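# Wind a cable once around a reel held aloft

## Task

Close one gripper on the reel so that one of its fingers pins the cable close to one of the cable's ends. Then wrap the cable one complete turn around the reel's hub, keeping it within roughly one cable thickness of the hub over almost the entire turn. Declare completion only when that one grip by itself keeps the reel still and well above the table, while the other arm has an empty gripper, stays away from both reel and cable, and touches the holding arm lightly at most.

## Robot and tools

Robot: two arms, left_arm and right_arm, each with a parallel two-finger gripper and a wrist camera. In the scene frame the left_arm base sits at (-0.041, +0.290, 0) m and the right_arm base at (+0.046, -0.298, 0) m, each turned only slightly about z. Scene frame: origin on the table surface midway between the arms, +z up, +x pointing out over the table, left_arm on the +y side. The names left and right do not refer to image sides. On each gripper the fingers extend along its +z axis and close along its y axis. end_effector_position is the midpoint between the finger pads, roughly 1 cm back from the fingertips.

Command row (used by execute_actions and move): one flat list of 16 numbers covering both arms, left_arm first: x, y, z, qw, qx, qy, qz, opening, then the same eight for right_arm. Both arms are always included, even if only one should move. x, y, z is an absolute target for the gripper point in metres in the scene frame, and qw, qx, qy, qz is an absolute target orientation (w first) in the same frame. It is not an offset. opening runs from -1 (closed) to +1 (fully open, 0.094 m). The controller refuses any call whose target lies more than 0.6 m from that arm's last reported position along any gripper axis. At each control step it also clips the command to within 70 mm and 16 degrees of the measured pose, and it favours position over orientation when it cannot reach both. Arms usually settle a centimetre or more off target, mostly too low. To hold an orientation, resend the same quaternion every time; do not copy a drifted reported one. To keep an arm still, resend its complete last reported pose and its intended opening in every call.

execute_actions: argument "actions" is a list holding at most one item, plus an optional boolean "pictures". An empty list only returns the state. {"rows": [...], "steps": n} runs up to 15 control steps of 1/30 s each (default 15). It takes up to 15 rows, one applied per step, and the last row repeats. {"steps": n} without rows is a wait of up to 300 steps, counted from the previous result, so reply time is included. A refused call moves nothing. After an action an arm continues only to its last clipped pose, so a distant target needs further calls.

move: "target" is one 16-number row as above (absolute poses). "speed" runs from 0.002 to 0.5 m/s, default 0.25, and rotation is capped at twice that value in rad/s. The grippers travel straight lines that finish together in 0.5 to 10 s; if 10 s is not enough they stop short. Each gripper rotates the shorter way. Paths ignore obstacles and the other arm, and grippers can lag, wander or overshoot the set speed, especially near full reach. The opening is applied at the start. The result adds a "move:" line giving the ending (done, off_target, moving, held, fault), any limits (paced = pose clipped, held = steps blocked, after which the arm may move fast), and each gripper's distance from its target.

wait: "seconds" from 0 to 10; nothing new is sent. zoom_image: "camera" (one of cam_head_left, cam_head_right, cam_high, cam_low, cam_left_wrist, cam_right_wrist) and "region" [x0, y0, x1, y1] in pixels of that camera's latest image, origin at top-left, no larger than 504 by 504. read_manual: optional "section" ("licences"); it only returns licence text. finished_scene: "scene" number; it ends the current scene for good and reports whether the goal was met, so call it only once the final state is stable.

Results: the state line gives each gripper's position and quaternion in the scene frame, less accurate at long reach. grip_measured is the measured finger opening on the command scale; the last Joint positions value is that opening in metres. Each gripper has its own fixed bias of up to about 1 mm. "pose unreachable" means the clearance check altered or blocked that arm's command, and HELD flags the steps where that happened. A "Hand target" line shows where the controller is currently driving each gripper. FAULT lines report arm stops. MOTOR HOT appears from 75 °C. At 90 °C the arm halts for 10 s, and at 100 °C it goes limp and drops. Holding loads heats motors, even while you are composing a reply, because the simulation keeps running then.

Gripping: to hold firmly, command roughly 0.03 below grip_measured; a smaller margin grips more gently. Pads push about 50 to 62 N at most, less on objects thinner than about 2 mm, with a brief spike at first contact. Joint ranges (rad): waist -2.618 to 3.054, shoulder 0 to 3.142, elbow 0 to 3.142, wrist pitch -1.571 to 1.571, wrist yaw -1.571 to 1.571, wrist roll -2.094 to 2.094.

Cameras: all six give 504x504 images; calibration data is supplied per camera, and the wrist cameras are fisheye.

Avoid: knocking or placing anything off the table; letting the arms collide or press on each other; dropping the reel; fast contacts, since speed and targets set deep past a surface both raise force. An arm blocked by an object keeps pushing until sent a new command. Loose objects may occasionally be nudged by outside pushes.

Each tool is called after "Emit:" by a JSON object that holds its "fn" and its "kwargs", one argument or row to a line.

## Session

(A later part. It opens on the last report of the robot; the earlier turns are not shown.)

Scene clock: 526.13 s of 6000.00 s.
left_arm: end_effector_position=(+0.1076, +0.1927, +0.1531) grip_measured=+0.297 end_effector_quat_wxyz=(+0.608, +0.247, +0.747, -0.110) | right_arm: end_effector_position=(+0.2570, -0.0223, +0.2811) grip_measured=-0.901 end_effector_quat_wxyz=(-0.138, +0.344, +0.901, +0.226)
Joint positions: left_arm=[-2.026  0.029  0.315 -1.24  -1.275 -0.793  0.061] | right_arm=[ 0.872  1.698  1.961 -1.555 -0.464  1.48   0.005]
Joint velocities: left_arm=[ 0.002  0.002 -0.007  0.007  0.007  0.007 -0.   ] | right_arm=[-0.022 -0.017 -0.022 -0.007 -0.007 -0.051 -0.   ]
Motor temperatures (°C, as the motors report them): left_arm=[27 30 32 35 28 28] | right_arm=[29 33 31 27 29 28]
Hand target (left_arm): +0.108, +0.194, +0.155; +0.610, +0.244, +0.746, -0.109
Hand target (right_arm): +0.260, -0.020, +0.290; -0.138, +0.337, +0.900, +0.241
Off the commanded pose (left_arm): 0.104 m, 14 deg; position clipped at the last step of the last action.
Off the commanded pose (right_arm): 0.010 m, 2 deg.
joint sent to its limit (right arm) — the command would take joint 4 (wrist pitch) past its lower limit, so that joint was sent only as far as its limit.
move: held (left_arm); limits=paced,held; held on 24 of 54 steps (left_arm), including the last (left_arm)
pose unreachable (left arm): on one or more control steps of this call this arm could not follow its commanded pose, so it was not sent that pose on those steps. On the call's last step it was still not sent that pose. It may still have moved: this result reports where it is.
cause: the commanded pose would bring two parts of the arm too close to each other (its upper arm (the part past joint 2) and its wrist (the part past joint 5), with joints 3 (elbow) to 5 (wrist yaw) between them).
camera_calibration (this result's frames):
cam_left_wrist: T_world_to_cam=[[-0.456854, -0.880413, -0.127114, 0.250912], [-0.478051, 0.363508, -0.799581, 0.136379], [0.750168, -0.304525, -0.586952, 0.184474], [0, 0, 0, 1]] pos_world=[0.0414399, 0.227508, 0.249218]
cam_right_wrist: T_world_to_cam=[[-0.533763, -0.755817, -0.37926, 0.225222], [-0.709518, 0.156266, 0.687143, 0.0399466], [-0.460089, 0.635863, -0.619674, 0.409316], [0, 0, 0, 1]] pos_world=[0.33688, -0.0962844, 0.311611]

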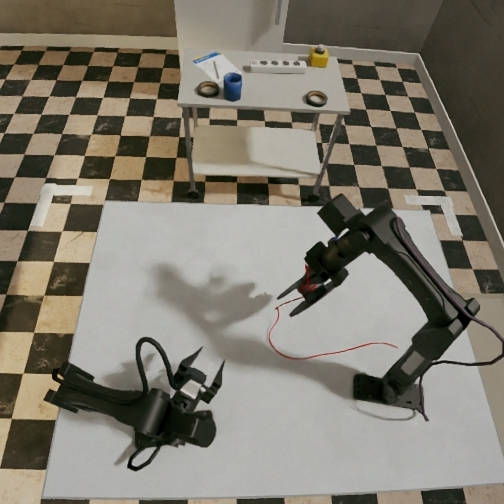

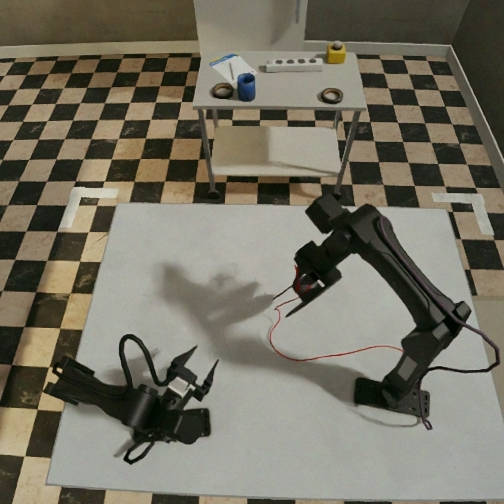

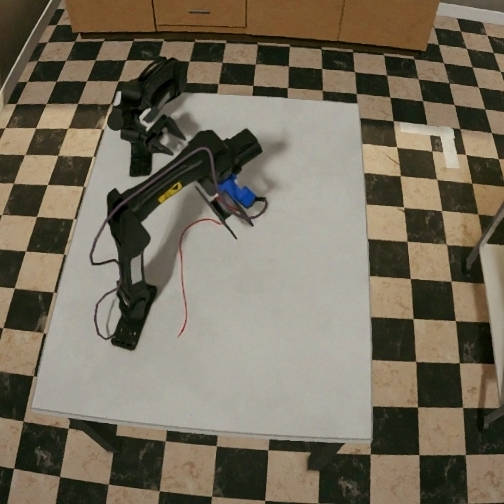

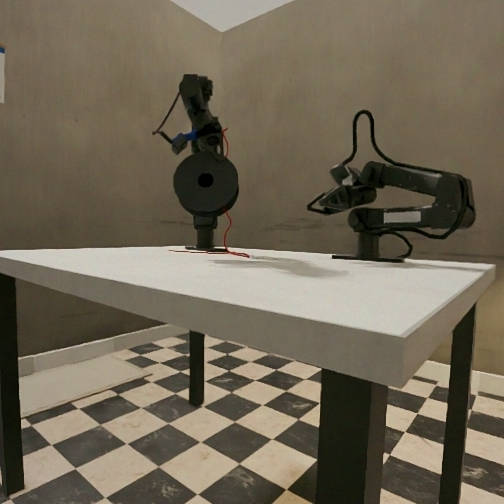

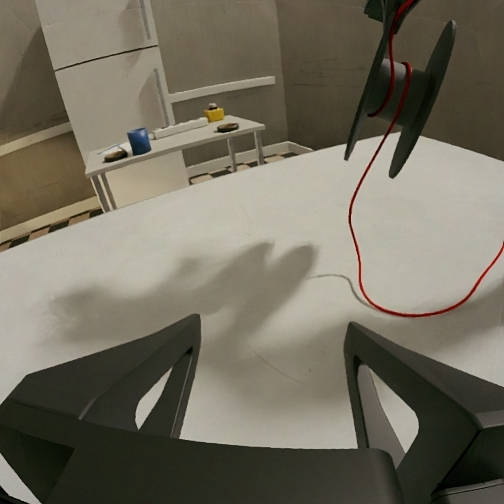

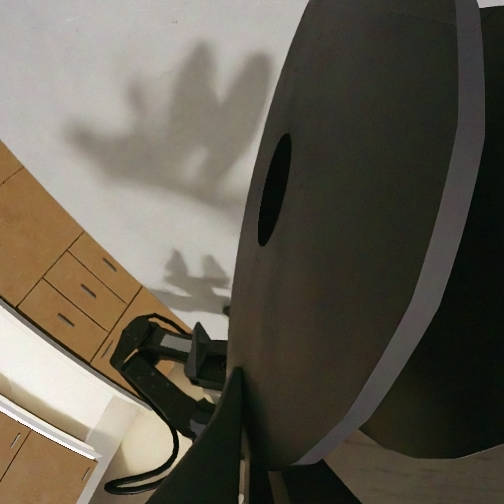

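Emit:
{"fn": "move", "kwargs": {
  "target": [0.2,0.2,0.1,0.35,0.3,0.88,-0.12,0.3,0.29,-0.05,0.29,-0.15,0.333,0.905,0.217,-0.95],
  "speed": 0.15
}}

Emit:
{"fn": "move", "kwargs": {
  "target": [0.18,0.06,0.05,0.35,0.3,0.88,-0.12,0.3,0.29,-0.05,0.29,-0.15,0.333,0.905,0.217,-0.95],
  "speed": 0.15
}}

Scene clock: 537.90 s of 6000.00 s.
left_arm: end_effector_position=(+0.1917, +0.1980, +0.0889) grip_measured=+0.297 end_effector_quat_wxyz=(+0.339, +0.295, +0.885, -0.124) | right_arm: end_effector_position=(+0.2900, -0.0502, +0.2835) grip_measured=-0.901 end_effector_quat_wxyz=(-0.120, +0.349, +0.895, +0.250)
Joint positions: left_arm=[-0.261  0.861  0.451 -0.5    0.355  0.391  0.061] | right_arm=[ 0.734  1.698  1.961 -1.555 -0.495  1.359  0.005]
Joint velocities: left_arm=[ 0.022 -0.012 -0.012 -0.066  0.007  0.022  0.001] | right_arm=[ 0.027 -0.002 -0.022 -0.051  0.022 -0.066  0.   ]
Motor temperatures (°C, as the motors report them): left_arm=[27 30 32 34 28 28] | right_arm=[29 33 31 27 29 28]
Hand target (left_arm): +0.201, +0.197, +0.101; +0.354, +0.297, +0.878, -0.124
Hand target (right_arm): +0.290, -0.050, +0.289; -0.121, +0.343, +0.894, +0.261
Off the commanded pose (left_arm): 0.014 m, 2 deg.
Off the commanded pose (right_arm): 0.006 m, 6 deg.
joint sent to its limit (right arm) — the command would take joint 4 (wrist pitch) past its lower limit, so that joint was sent only as far as its limit.
After step 180, 3.27 s passed at rest.
move: off_target (left_arm, right_arm); limits=paced
camera_calibration (this result's frames):
cam_left_wrist: T_world_to_cam=[[-0.566483, -0.824069, -0.00273068, 0.284608], [-0.776664, 0.534998, -0.33252, 0.105045], [0.27548, -0.186246, -0.943092, 0.184517], [0, 0, 0, 1]] pos_world=[0.191979, 0.212704, 0.209723]
cam_right_wrist: T_world_to_cam=[[-0.535009, -0.728578, -0.427714, 0.2381], [-0.73614, 0.153592, 0.659172, 0.0814977], [-0.414564, 0.66752, -0.618509, 0.431775], [0, 0, 0, 1]] pos_world=[0.366378, -0.127261, 0.315175]

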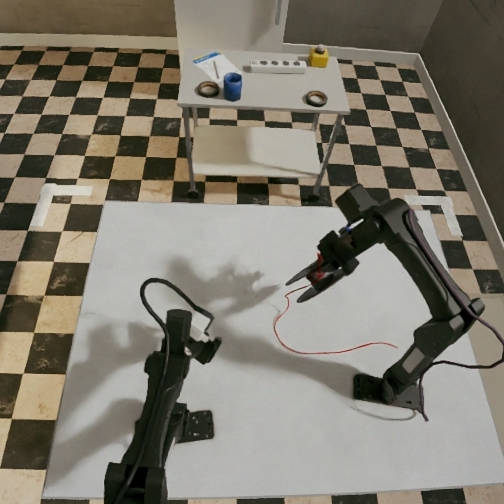

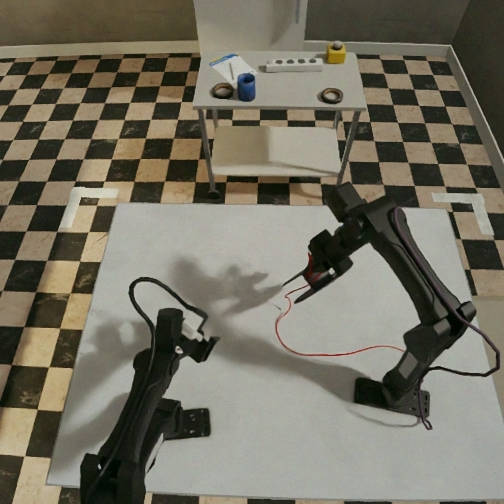

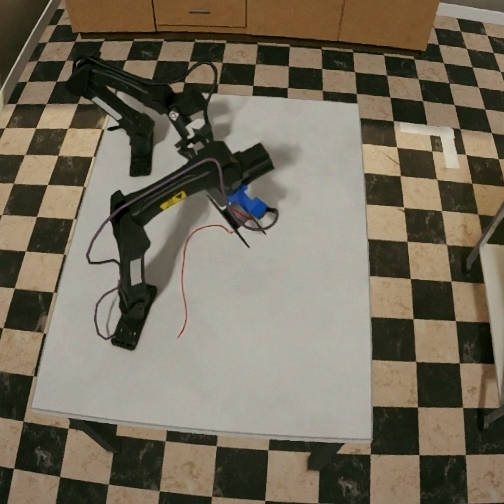

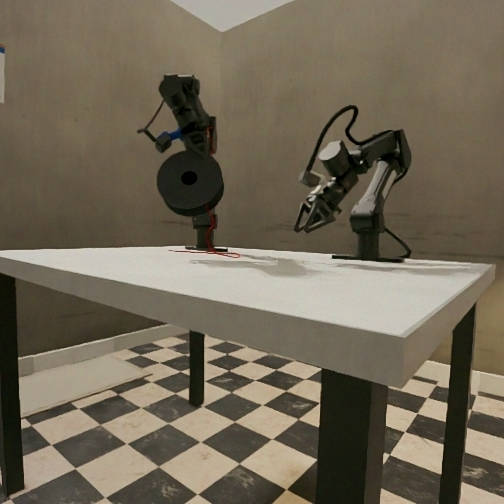

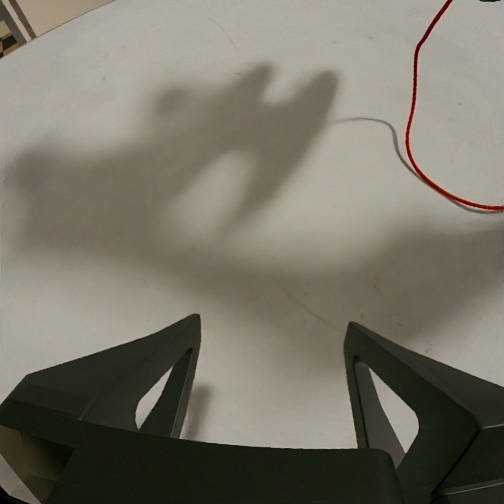

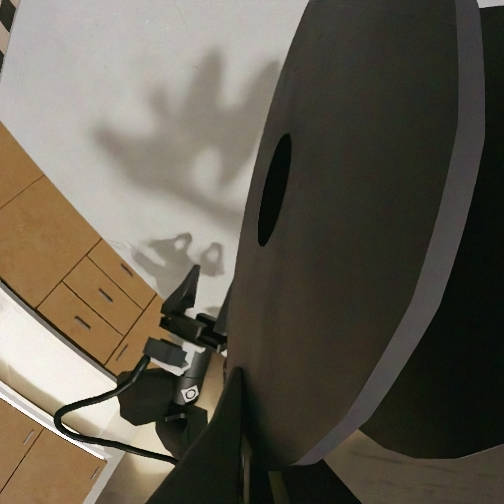

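Scene clock: 539.50 s of 6000.00 s.
left_arm: end_effector_position=(+0.1689, +0.0711, +0.0371) grip_measured=+0.297 end_effector_quat_wxyz=(+0.331, +0.305, +0.886, -0.111) | right_arm: end_effector_position=(+0.2895, -0.0496, +0.2839) grip_measured=-0.901 end_effector_quat_wxyz=(-0.122, +0.347, +0.895, +0.252)
Joint positions: left_arm=[-1.037  1.246  0.403 -0.03  -0.164 -0.184  0.061] | right_arm=[ 0.734  1.698  1.961 -1.555 -0.5    1.357  0.005]
Joint velocities: left_arm=[-0.002  0.002 -0.007  0.037 -0.022  0.037  0.001] | right_arm=[ 0.002 -0.017 -0.012  0.066 -0.007 -0.007 -0.   ]
Motor temperatures (°C, as the motors report them): left_arm=[27 30 32 34 28 28] | right_arm=[29 33 31 27 29 28]
Hand target (left_arm): +0.176, +0.060, +0.049; +0.347, +0.301, +0.880, -0.118
Hand target (right_arm): +0.290, -0.050, +0.289; -0.123, +0.342, +0.894, +0.262
Off the commanded pose (left_arm): 0.020 m, 3 deg.
Off the commanded pose (right_arm): 0.006 m, 5 deg.
joint sent to its limit (right arm) — the command would take joint 4 (wrist pitch) past its lower limit, so that joint was sent only as far as its limit.
move: off_target (left_arm, right_arm)
camera_calibration (this result's frames):
cam_left_wrist: T_world_to_cam=[[-0.57399, -0.818343, -0.029152, 0.168847], [-0.772874, 0.553173, -0.310912, 0.13529], [0.270558, -0.155929, -0.949992, 0.117312], [0, 0, 0, 1]] pos_world=[0.169739, 0.0816284, 0.158431]
cam_right_wrist: T_world_to_cam=[[-0.533469, -0.728382, -0.429966, 0.238649], [-0.735628, 0.148662, 0.660871, 0.079893], [-0.417447, 0.668849, -0.615125, 0.431355], [0, 0, 0, 1]] pos_world=[0.366151, -0.126561, 0.315149]

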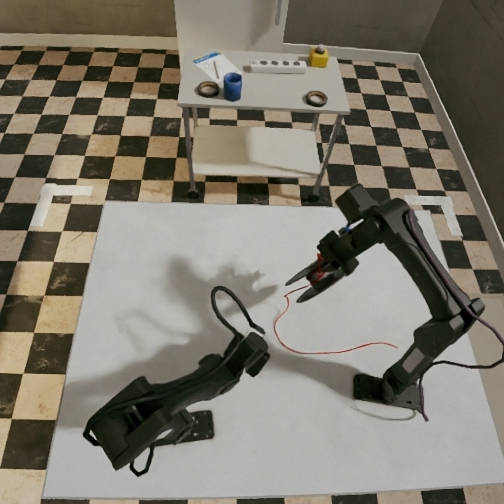

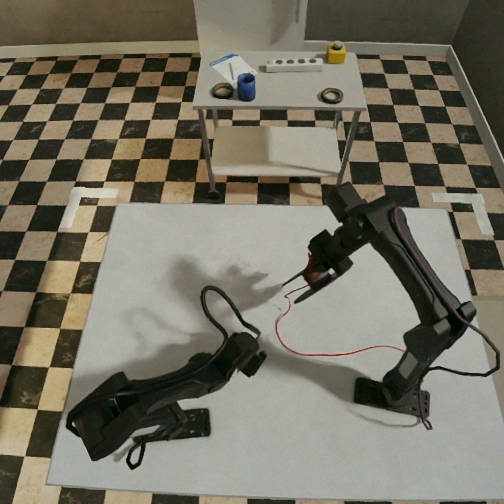

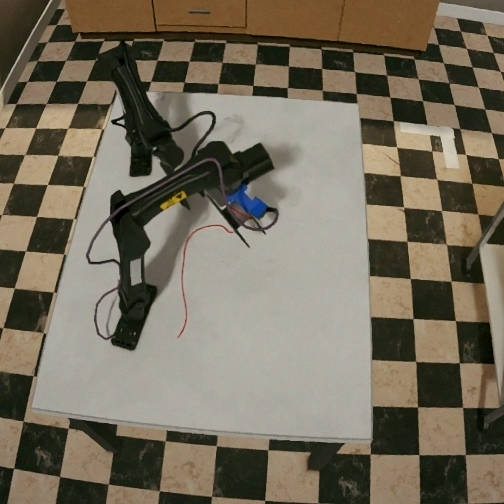

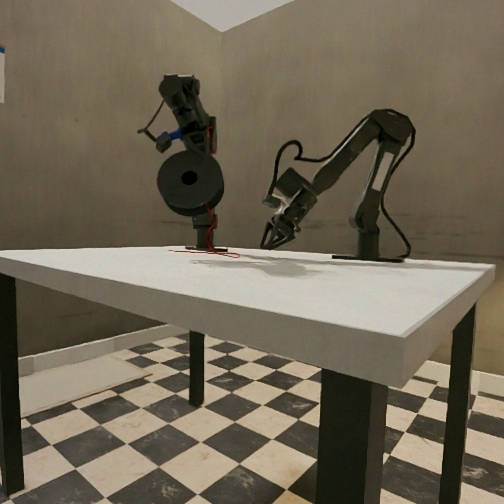

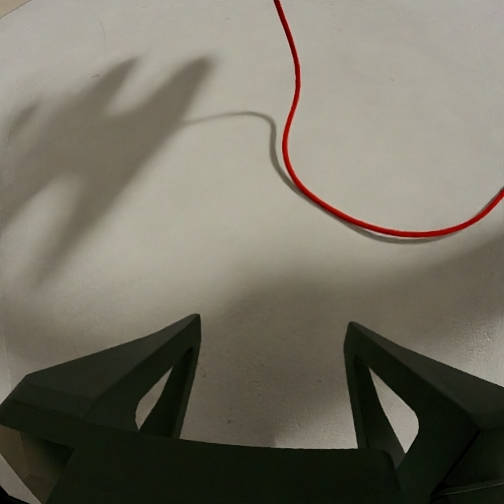

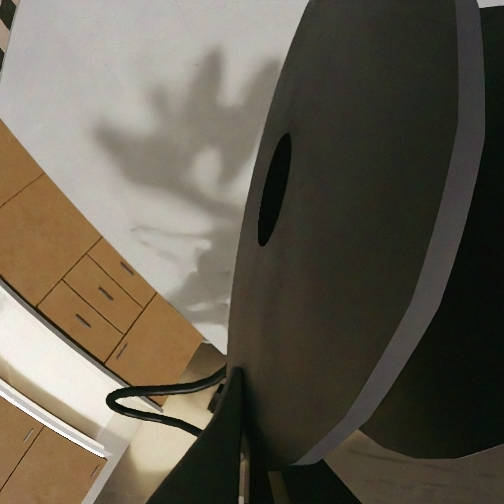

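Emit:
{"fn": "move", "kwargs": {
  "target": [0.255,-0.015,0.035,0.47,0.296,0.814,-0.171,0.3,0.32,-0.07,0.31,-0.13,0.34,0.9,0.25,-0.95],
  "speed": 0.08
}}

Scene clock: 546.20 s of 6000.00 s.
left_arm: end_effector_position=(+0.2440, -0.0105, +0.0262) grip_measured=+0.297 end_effector_quat_wxyz=(+0.458, +0.302, +0.819, -0.166) | right_arm: end_effector_position=(+0.3161, -0.0719, +0.3010) grip_measured=-0.901 end_effector_quat_wxyz=(-0.094, +0.360, +0.883, +0.286)
Joint positions: left_arm=[-1.01   1.795  0.504  0.732 -0.151 -0.089  0.061] | right_arm=[ 0.627  1.698  2.014 -1.558 -0.526  1.301  0.005]
Joint velocities: left_arm=[-0.007 -0.002 -0.027  0.051 -0.007  0.022 -0.001] | right_arm=[-0.007 -0.012 -0.017  0.007 -0.037 -0.051  0.   ]
Motor temperatures (°C, as the motors report them): left_arm=[27 30 33 35 28 28] | right_arm=[29 32 31 27 29 28]
Hand target (left_arm): +0.254, -0.017, +0.034; +0.470, +0.298, +0.813, -0.171
Hand target (right_arm): +0.319, -0.070, +0.310; -0.091, +0.351, +0.882, +0.301
Off the commanded pose (left_arm): 0.015 m, 2 deg.
Off the commanded pose (right_arm): 0.010 m, 7 deg.
joint sent to its limit (right arm) — the command would take joint 4 (wrist pitch) past its lower limit, so that joint was sent only as far as its limit.
move: off_target (left_arm, right_arm)
camera_calibration (this result's frames):
cam_left_wrist: T_world_to_cam=[[-0.605676, -0.795617, -0.0122174, 0.152405], [-0.642788, 0.498267, -0.581854, 0.20986], [0.469021, -0.344562, -0.813201, 0.0199026], [0, 0, 0, 1]] pos_world=[0.217869, 0.0235473, 0.140155]
cam_right_wrist: T_world_to_cam=[[-0.540848, -0.678738, -0.496788, 0.270007], [-0.768638, 0.158968, 0.619616, 0.115098], [-0.341584, 0.716968, -0.607682, 0.445163], [0, 0, 0, 1]] pos_world=[0.386562, -0.154201, 0.333337]

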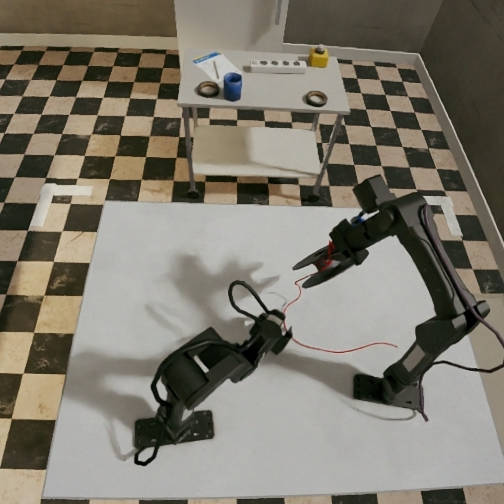

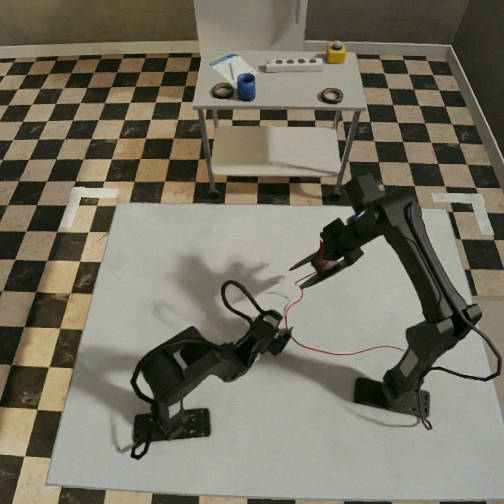

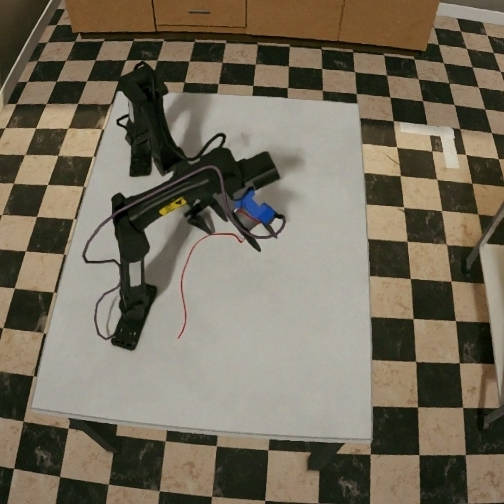

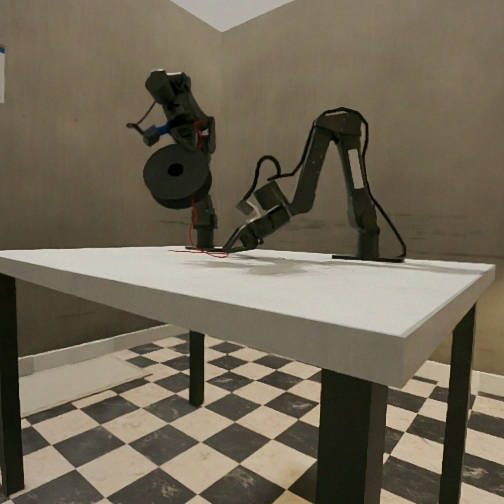

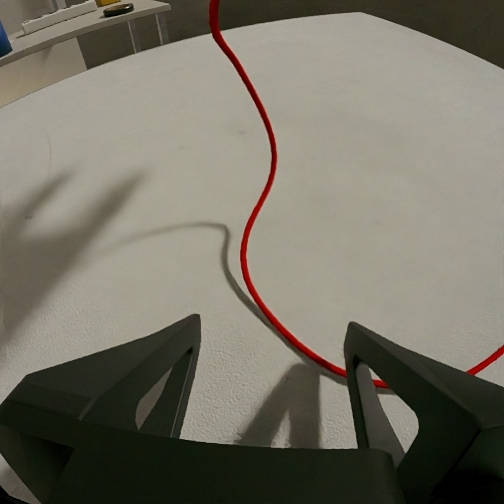

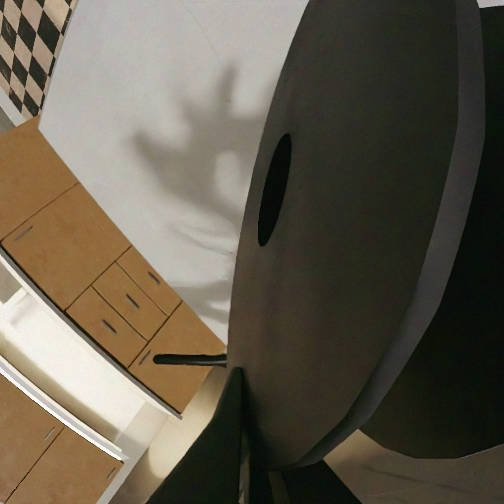

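Emit:
{"fn": "move", "kwargs": {
  "target": [0.29,-0.04,0.035,0.47,0.296,0.814,-0.171,0.0,0.32,-0.07,0.31,-0.13,0.34,0.9,0.25,-0.95],
  "speed": 0.08
}}

Emit:
{"fn": "move", "kwargs": {
  "target": [0.29,-0.04,0.022,0.47,0.296,0.814,-0.171,-0.99,0.32,-0.07,0.31,-0.13,0.34,0.9,0.25,-0.95],
  "speed": 0.08
}}

Scene clock: 551.90 s of 6000.00 s.
left_arm: end_effector_position=(+0.2828, -0.0378, +0.0337) grip_measured=+0.003 end_effector_quat_wxyz=(+0.470, +0.296, +0.814, -0.172) | right_arm: end_effector_position=(+0.3157, -0.0714, +0.3014) grip_measured=-0.901 end_effector_quat_wxyz=(-0.095, +0.358, +0.883, +0.287)
Joint positions: left_arm=[-0.972  1.905  0.68   0.698 -0.123 -0.074  0.047] | right_arm=[ 0.627  1.698  2.014 -1.558 -0.53   1.299  0.005]
Joint velocities: left_arm=[-0.007 -0.042 -0.027 -0.066  0.007  0.007  0.   ] | right_arm=[-0.017  0.012 -0.017  0.007 -0.037 -0.022 -0.   ]
Motor temperatures (°C, as the motors report them): left_arm=[27 30 33 35 28 28] | right_arm=[29 32 31 28 29 28]
Hand target (left_arm): +0.289, -0.040, +0.035; +0.470, +0.296, +0.814, -0.171
Hand target (right_arm): +0.319, -0.070, +0.310; -0.093, +0.351, +0.882, +0.302
Off the commanded pose (left_arm): 0.008 m, 0 deg.
Off the commanded pose (right_arm): 0.010 m, 6 deg.
joint sent to its limit (right arm) — the command would take joint 4 (wrist pitch) past its lower limit, so that joint was sent only as far as its limit.
move: off_target (right_arm)
camera_calibration (this result's frames):
cam_left_wrist: T_world_to_cam=[[-0.600719, -0.799452, -0.00359455, 0.152409], [-0.6348, 0.479721, -0.60572, 0.250605], [0.485968, -0.361585, -0.79567, -0.00761836], [0, 0, 0, 1]] pos_world=[0.254341, -0.00113191, 0.146283]
cam_right_wrist: T_world_to_cam=[[-0.539164, -0.678556, -0.498862, 0.270445], [-0.76873, 0.154544, 0.620621, 0.113908], [-0.34403, 0.718107, -0.604951, 0.444897], [0, 0, 0, 1]] pos_world=[0.386437, -0.153575, 0.333362]

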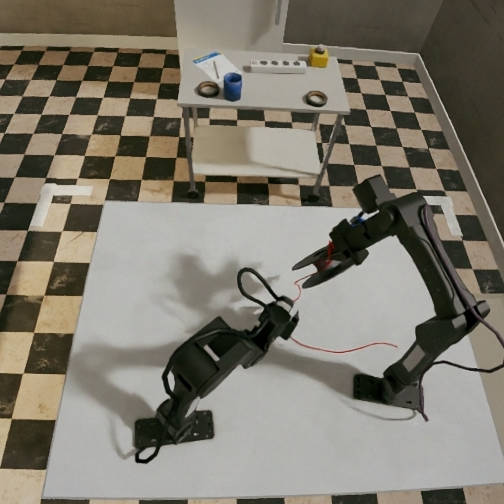

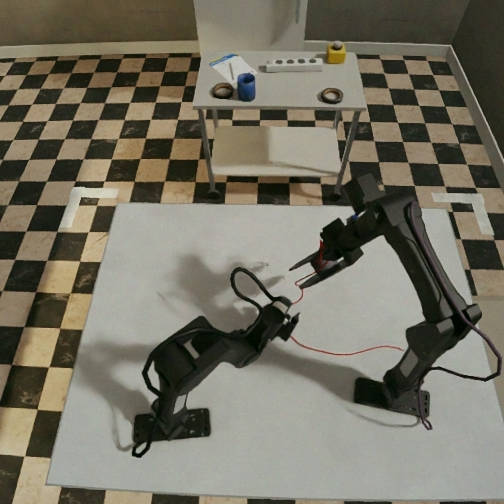

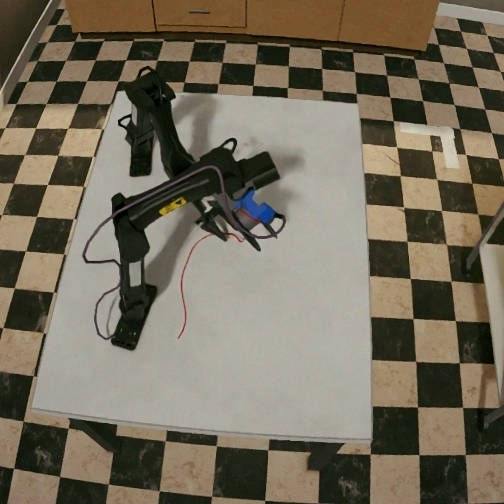

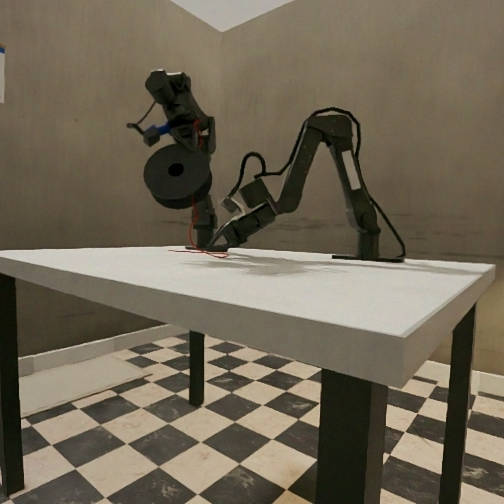

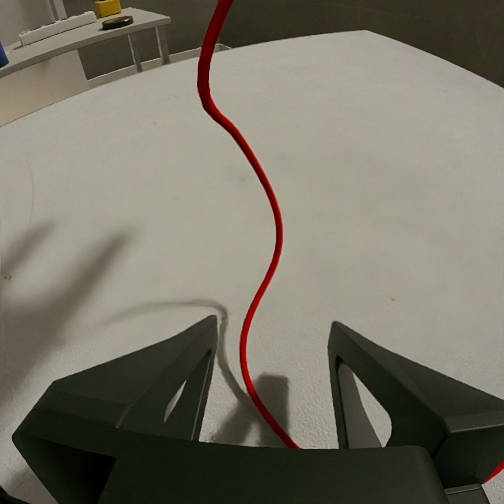

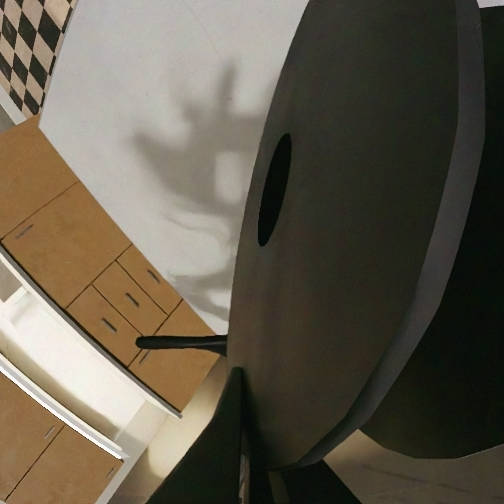

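Scene clock: 552.87 s of 6000.00 s.
left_arm: end_effector_position=(+0.2814, -0.0369, +0.0167) grip_measured=-0.982 end_effector_quat_wxyz=(+0.460, +0.300, +0.819, -0.167) | right_arm: end_effector_position=(+0.3157, -0.0714, +0.3014) grip_measured=-0.901 end_effector_quat_wxyz=(-0.095, +0.358, +0.883, +0.287)
Joint positions: left_arm=[-0.972  1.955  0.68   0.723 -0.121 -0.072  0.001] | right_arm=[ 0.627  1.698  2.014 -1.558 -0.53   1.299  0.005]
Joint velocities: left_arm=[-0.002  0.002 -0.002  0.022  0.037 -0.081 -0.001] | right_arm=[-0.002 -0.002 -0.012  0.022  0.007  0.037 -0.   ]
Motor temperatures (°C, as the motors report them): left_arm=[27 30 33 35 28 28] | right_arm=[29 32 31 28 29 28]
Hand target (left_arm): +0.290, -0.040, +0.022; +0.470, +0.296, +0.814, -0.171
Hand target (right_arm): +0.320, -0.070, +0.309; -0.093, +0.351, +0.882, +0.302
Off the commanded pose (left_arm): 0.011 m, 1 deg.
Off the commanded pose (right_arm): 0.010 m, 6 deg.
joint sent to its limit (right arm) — the command would take joint 4 (wrist pitch) past its lower limit, so that joint was sent only as far as its limit.
move: off_target (left_arm, right_arm)
camera_calibration (this result's frames):
cam_left_wrist: T_world_to_cam=[[-0.603016, -0.797681, -0.00879951, 0.153053], [-0.643776, 0.493124, -0.585133, 0.241683], [0.471089, -0.34718, -0.810889, -0.0152386], [0, 0, 0, 1]] pos_world=[0.255062, -0.00238268, 0.130407]
cam_right_wrist: T_world_to_cam=[[-0.539164, -0.678556, -0.498862, 0.270445], [-0.76873, 0.154544, 0.620621, 0.113908], [-0.34403, 0.718107, -0.604951, 0.444897], [0, 0, 0, 1]] pos_world=[0.386437, -0.153575, 0.333362]

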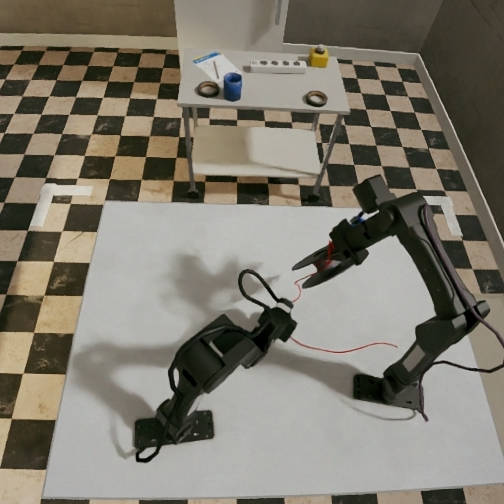

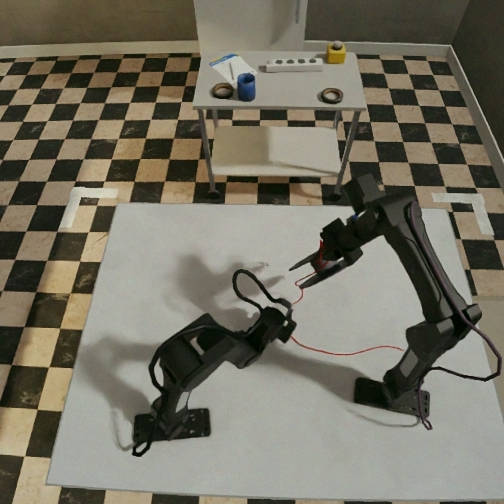

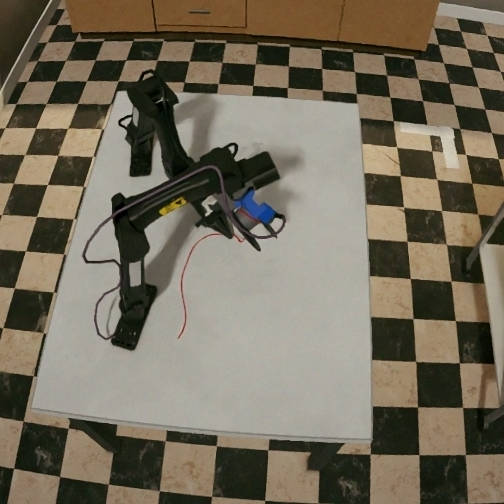

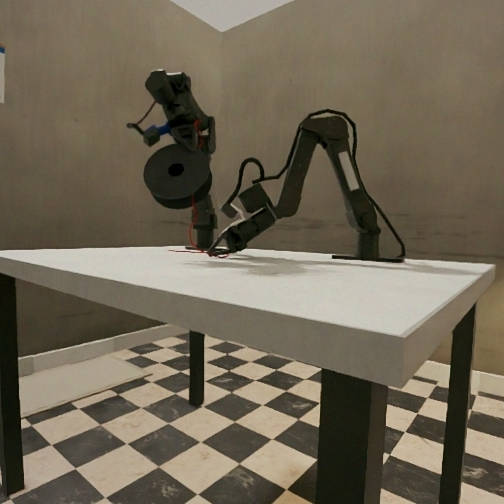

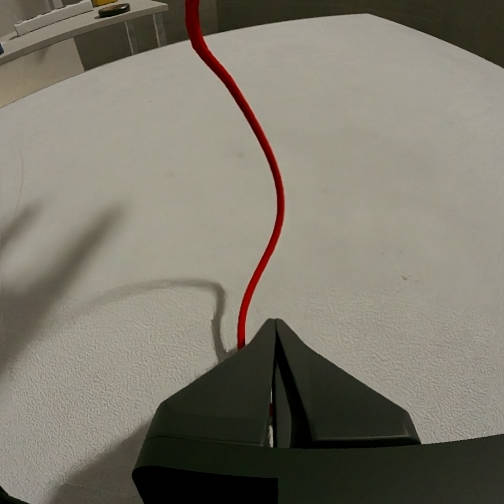

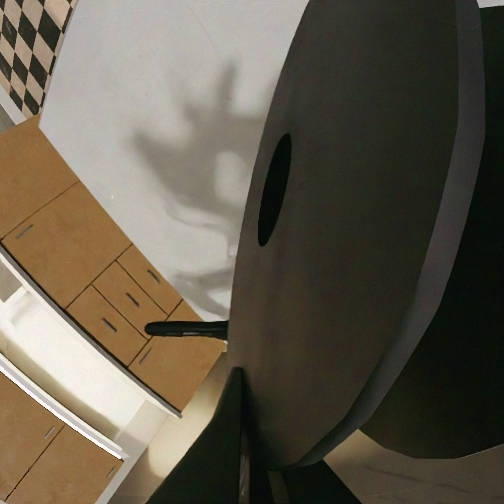

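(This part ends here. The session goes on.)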